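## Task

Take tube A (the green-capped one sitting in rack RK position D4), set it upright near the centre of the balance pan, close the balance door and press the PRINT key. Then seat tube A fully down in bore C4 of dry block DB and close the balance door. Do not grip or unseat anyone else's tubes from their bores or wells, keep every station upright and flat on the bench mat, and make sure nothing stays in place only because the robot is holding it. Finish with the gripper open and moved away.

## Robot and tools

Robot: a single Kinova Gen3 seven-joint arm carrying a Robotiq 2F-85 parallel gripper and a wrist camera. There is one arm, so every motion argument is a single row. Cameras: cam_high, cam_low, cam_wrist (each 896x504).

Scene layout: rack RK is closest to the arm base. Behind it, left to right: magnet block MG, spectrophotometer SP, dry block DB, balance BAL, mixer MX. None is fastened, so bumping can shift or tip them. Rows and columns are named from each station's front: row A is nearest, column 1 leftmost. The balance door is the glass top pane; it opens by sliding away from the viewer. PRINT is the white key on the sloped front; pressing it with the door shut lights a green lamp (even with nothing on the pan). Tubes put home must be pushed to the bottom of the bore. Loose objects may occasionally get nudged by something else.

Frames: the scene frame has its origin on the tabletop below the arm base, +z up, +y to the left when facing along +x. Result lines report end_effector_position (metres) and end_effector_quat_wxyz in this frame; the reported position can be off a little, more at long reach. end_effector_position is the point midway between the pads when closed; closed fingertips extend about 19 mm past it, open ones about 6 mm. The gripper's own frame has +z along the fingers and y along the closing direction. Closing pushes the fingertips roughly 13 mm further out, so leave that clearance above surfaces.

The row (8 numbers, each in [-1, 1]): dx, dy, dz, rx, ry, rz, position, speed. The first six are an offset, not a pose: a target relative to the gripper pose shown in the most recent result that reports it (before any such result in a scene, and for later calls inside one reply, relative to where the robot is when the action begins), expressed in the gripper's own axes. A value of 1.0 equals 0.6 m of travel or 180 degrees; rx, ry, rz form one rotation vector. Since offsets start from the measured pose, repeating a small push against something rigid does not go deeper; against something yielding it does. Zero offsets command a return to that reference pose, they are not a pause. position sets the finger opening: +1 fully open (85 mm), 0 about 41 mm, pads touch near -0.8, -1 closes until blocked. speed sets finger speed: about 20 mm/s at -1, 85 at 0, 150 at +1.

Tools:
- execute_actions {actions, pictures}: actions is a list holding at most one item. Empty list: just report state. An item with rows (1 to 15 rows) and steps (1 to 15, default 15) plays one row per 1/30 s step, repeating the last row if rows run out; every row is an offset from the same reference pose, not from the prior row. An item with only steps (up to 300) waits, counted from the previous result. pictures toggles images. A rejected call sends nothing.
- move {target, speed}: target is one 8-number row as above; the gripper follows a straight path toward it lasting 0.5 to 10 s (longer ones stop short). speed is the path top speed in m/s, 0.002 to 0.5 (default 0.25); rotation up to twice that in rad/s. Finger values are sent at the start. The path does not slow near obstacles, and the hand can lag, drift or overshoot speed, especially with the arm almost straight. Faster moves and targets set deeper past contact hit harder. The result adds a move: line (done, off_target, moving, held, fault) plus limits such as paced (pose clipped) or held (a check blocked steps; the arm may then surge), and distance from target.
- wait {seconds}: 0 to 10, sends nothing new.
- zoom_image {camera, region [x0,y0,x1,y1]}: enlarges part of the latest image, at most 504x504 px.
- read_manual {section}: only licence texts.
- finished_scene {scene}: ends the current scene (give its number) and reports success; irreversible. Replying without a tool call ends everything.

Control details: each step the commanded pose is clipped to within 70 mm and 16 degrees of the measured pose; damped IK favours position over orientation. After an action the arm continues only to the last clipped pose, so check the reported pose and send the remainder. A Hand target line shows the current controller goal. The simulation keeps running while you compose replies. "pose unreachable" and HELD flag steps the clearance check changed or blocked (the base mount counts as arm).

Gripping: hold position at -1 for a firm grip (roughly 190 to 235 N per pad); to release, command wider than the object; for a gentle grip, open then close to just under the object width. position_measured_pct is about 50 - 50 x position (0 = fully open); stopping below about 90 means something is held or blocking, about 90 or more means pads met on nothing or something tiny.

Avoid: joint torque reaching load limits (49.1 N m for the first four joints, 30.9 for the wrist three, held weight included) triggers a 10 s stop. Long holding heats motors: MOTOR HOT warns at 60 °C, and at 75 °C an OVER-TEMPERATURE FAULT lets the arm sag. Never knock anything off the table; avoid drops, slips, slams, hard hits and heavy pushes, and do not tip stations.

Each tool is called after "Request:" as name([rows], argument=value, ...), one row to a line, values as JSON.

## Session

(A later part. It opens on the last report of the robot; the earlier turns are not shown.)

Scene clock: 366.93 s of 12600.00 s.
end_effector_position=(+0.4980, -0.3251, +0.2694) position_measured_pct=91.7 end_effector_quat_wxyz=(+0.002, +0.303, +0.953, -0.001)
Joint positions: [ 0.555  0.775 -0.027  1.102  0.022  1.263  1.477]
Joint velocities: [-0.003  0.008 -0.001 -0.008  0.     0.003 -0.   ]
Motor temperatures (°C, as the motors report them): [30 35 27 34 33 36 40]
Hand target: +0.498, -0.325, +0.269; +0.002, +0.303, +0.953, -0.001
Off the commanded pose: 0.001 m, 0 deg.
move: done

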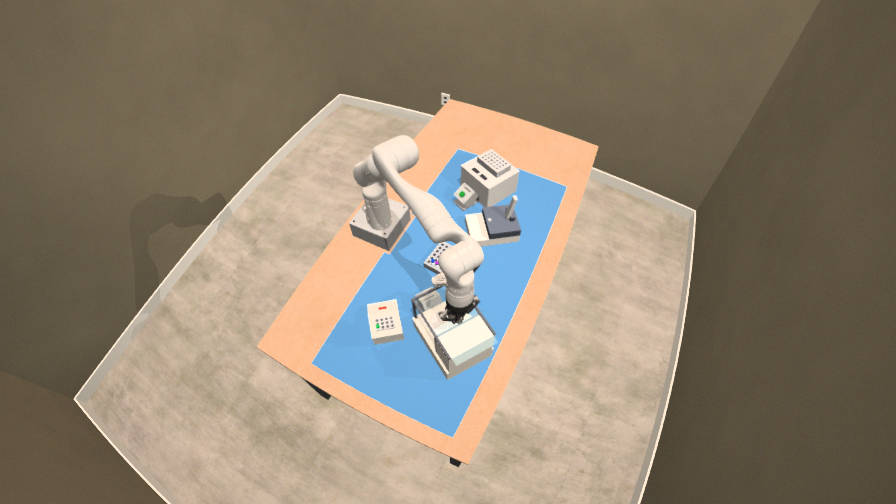

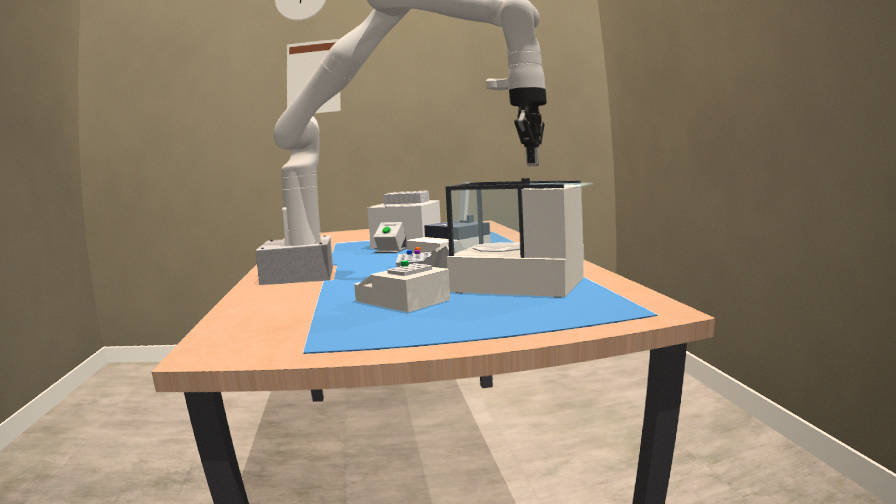

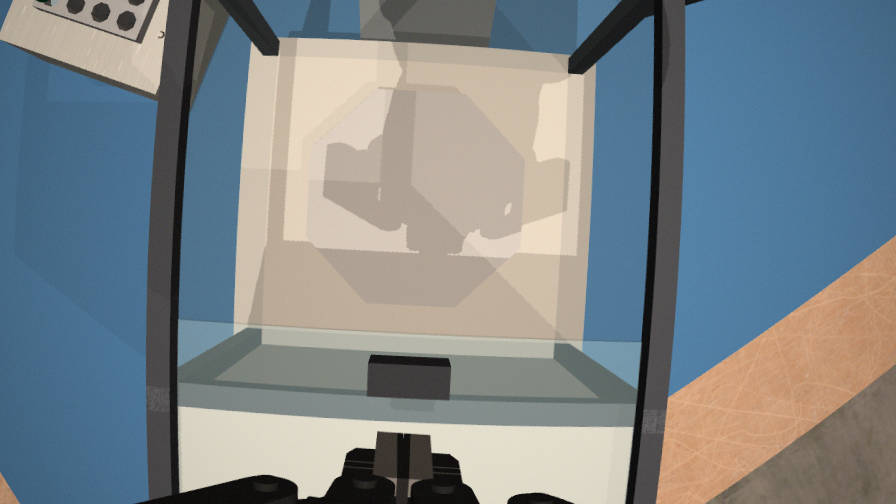

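Request:
move(target=[0, 0, 0.053, 0, 0, 0, -1, 0.5], speed=0.04)

Request:
move(target=[0.196, 0, 0.0015, 0, 0, 0, -1, 0.5], speed=0.05)

Request:
move(target=[0.013, 0, 0, 0, 0, 0, -1, 0.5], speed=0.015)

Scene clock: 372.17 s of 12600.00 s.
end_effector_position=(+0.4982, -0.3253, +0.2377) position_measured_pct=91.7 end_effector_quat_wxyz=(+0.002, +0.303, +0.953, -0.001)
Joint positions: [ 0.556  0.803 -0.028  1.152  0.025  1.185  1.475]
Joint velocities: [ 0.     0.002  0.002  0.002 -0.    -0.004 -0.   ]
Motor temperatures (°C, as the motors report them): [30 35 27 34 33 36 40]
Hand target: +0.498, -0.325, +0.238; +0.002, +0.303, +0.953, -0.001
Off the commanded pose: 0.000 m, 0 deg.
move: done

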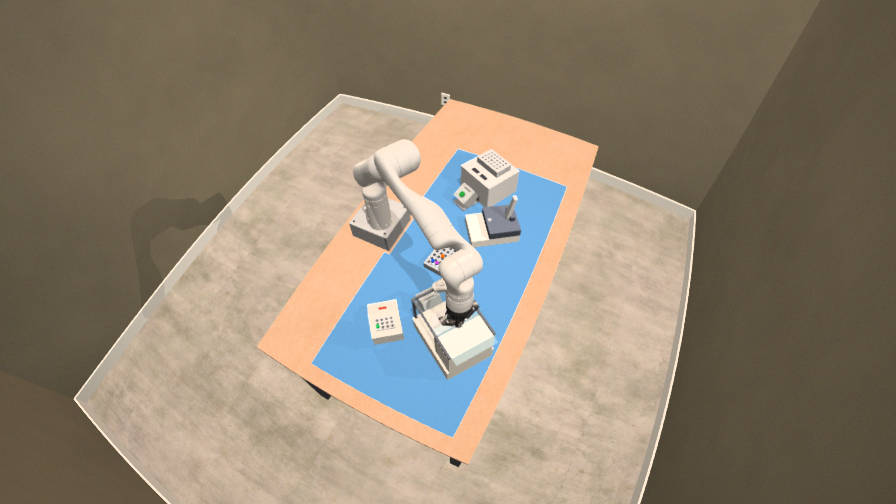

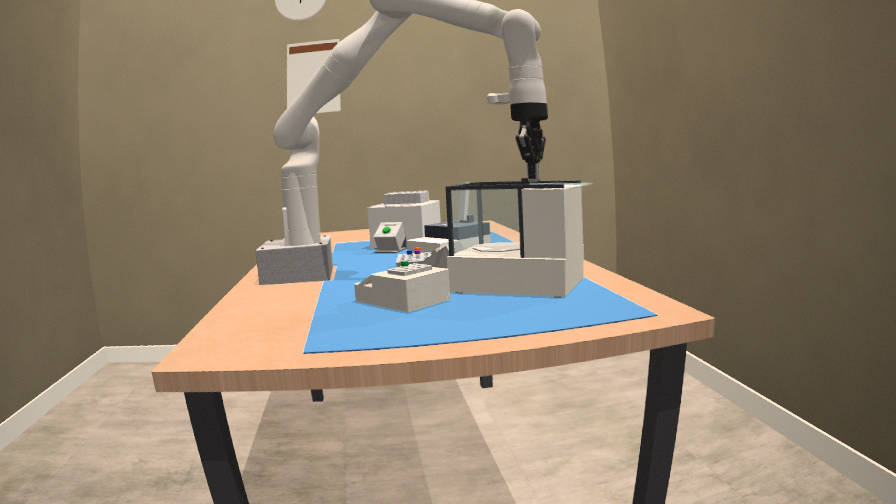

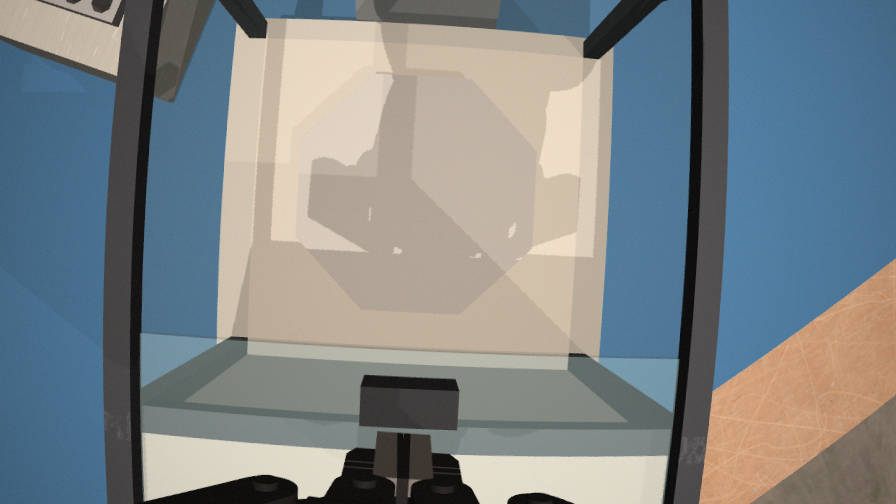

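Scene clock: 374.87 s of 12600.00 s.
end_effector_position=(+0.4022, -0.2581, +0.2359) position_measured_pct=91.7 end_effector_quat_wxyz=(+0.003, +0.303, +0.953, -0.002)
Joint positions: [ 0.55   0.556 -0.04   1.641  0.03   0.941  1.447]
Joint velocities: [-0.    -0.004 -0.001  0.007 -0.001 -0.003 -0.001]
Motor temperatures (°C, as the motors report them): [30 35 27 34 33 36 40]
Hand target: +0.402, -0.258, +0.236; +0.002, +0.303, +0.953, -0.001
Off the commanded pose: 0.001 m, 0 deg.
move: done

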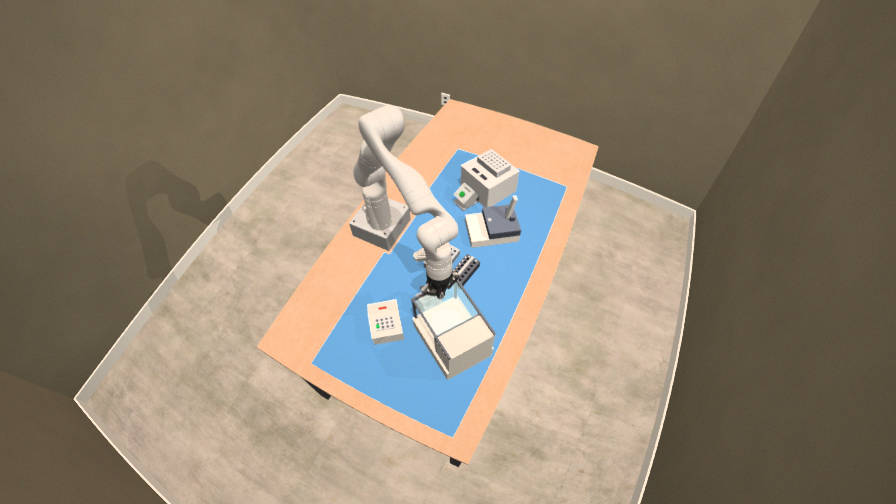

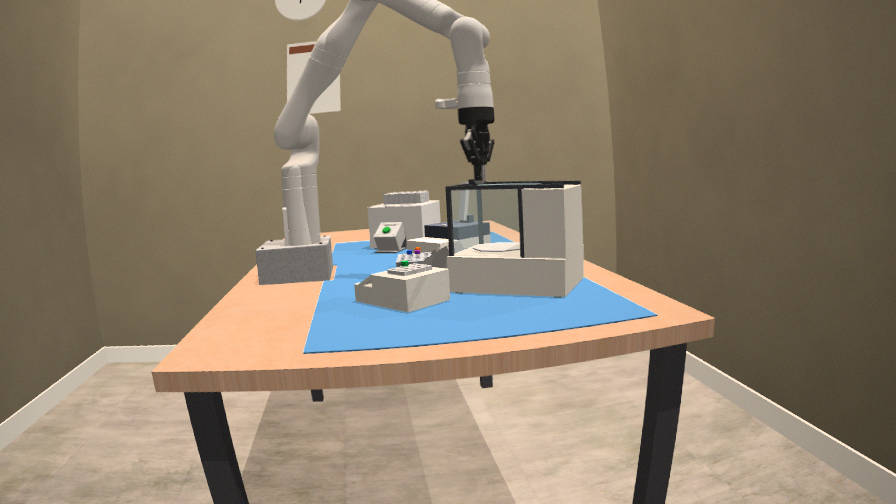

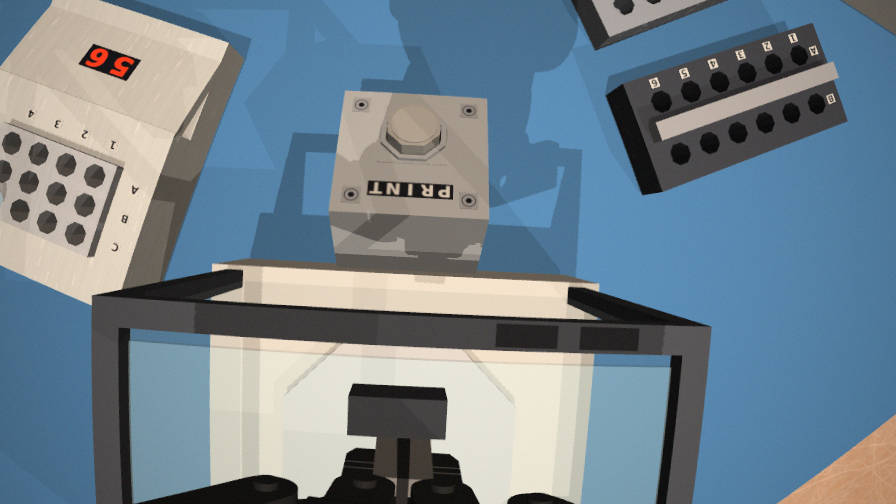

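Scene clock: 375.60 s of 12600.00 s.
end_effector_position=(+0.3984, -0.2554, +0.2367) position_measured_pct=91.7 end_effector_quat_wxyz=(+0.006, +0.303, +0.953, -0.003)
Joint positions: [ 0.549  0.542 -0.04   1.665  0.03   0.924  1.445]
Joint velocities: [-0.    -0.004 -0.001  0.004 -0.    -0.004  0.   ]
Motor temperatures (°C, as the motors report them): [30 35 27 34 33 36 40]
Hand target: +0.396, -0.254, +0.236; +0.003, +0.303, +0.953, -0.002
Off the commanded pose: 0.003 m, 0 deg.
move: done

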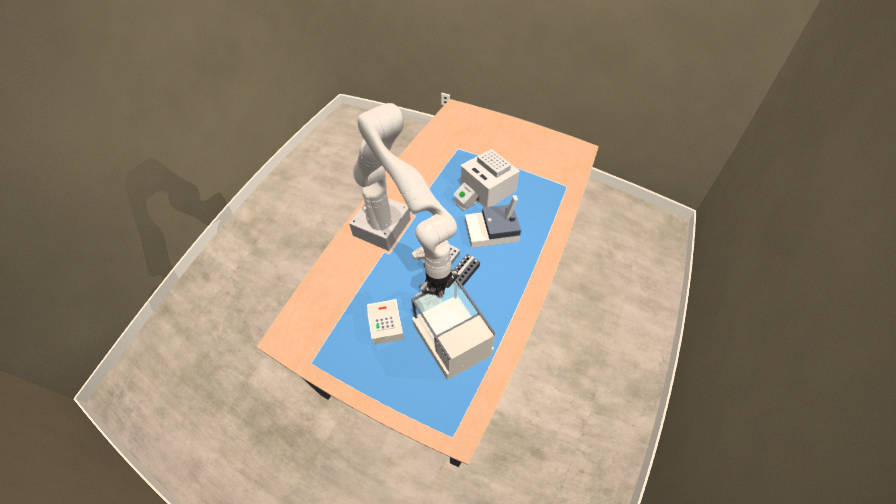

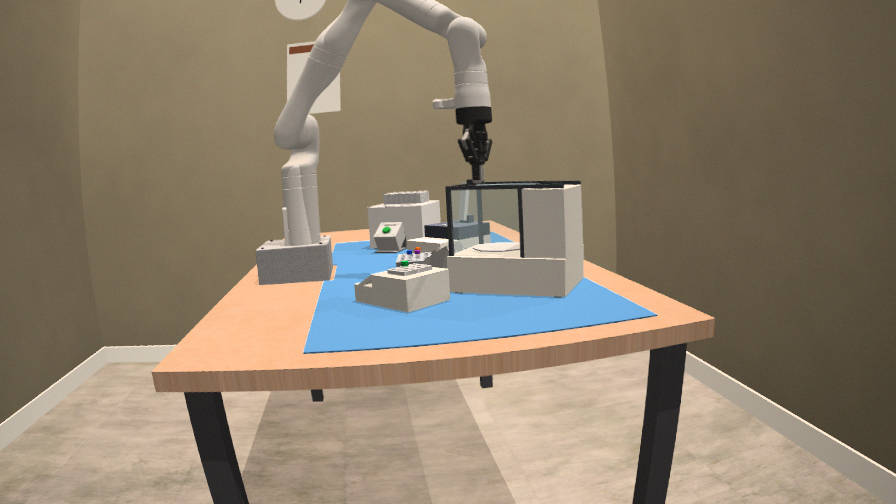

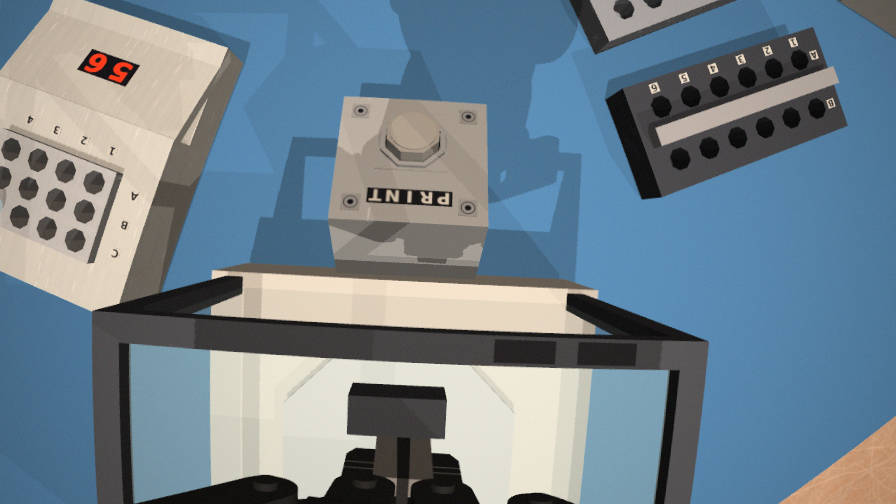

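Request:
move(target=[-0.01, 0, -0.02, 0, 0, 0, -1, 0.5], speed=0.05)

Request:
move(target=[0, 0, -0.15, 0, 0, 0, -1, 0.5], speed=0.12)

Request:
finished_scene(scene=2)

Scene clock: 381.43 s of 12600.00 s.
end_effector_position=(+0.4031, -0.2587, +0.2487) position_measured_pct=91.7 end_effector_quat_wxyz=(+0.006, +0.303, +0.953, -0.003)
Joint positions: [ 0.55   0.537 -0.04   1.628  0.029  0.966  1.447]
Joint velocities: [ 0.    -0.     0.001 -0.005  0.001  0.004  0.   ]
Motor temperatures (°C, as the motors report them): [30 35 27 34 33 36 40]
Hand target: +0.403, -0.259, +0.249; +0.006, +0.303, +0.953, -0.003
Off the commanded pose: 0.000 m, 0 deg.
move: done

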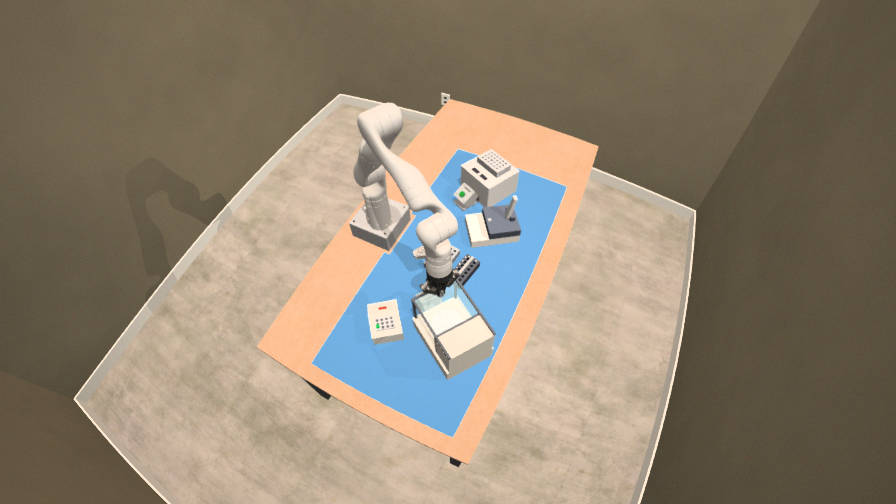

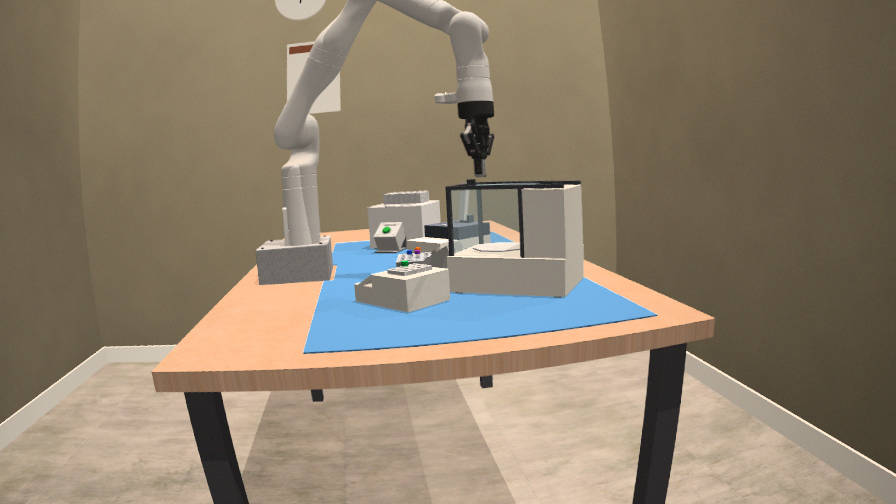

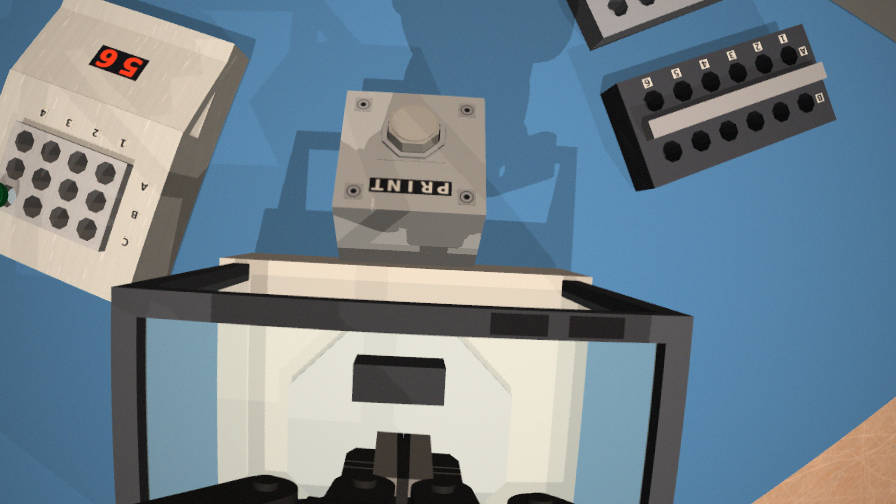

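Scene clock: 382.60 s of 12600.00 s.
end_effector_position=(+0.4020, -0.2578, +0.3385) position_measured_pct=91.7 end_effector_quat_wxyz=(+0.006, +0.303, +0.953, -0.002)
Joint positions: [ 0.548  0.438 -0.038  1.476  0.02   1.217  1.455]
Joint velocities: [-0.    -0.001 -0.002 -0.    -0.001  0.004 -0.   ]
Motor temperatures (°C, as the motors report them): [30 35 27 34 33 36 40]
Hand target: +0.402, -0.258, +0.339; +0.006, +0.303, +0.953, -0.002
Off the commanded pose: 0.000 m, 0 deg.
move: done

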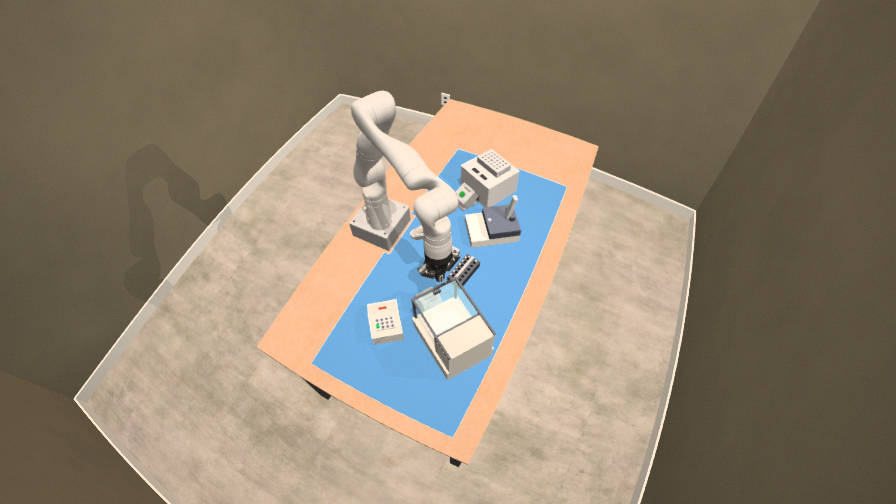

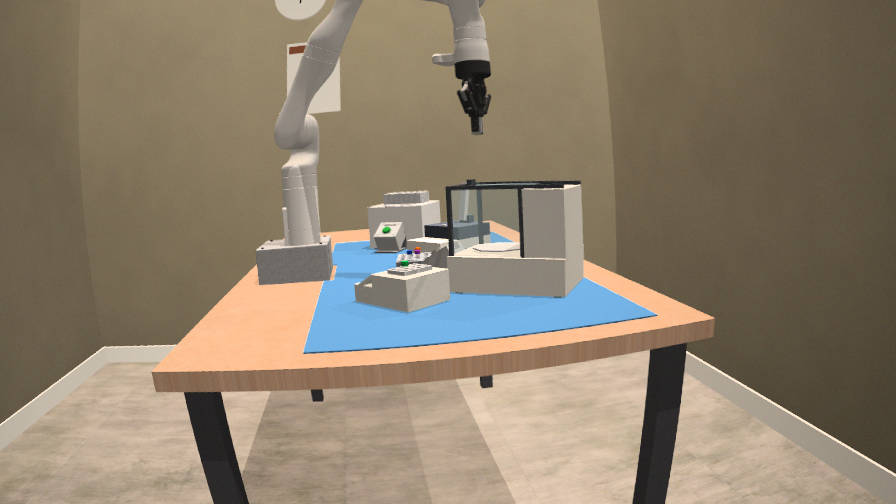

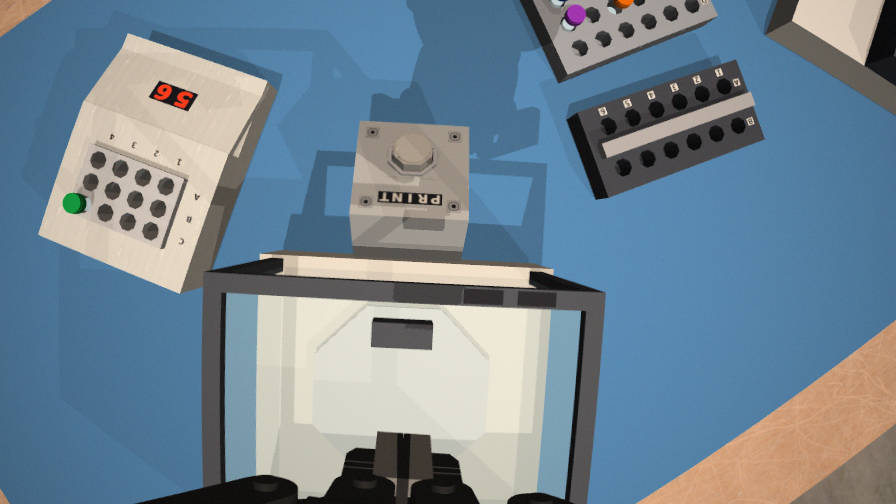

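The scene is finished: the task was done.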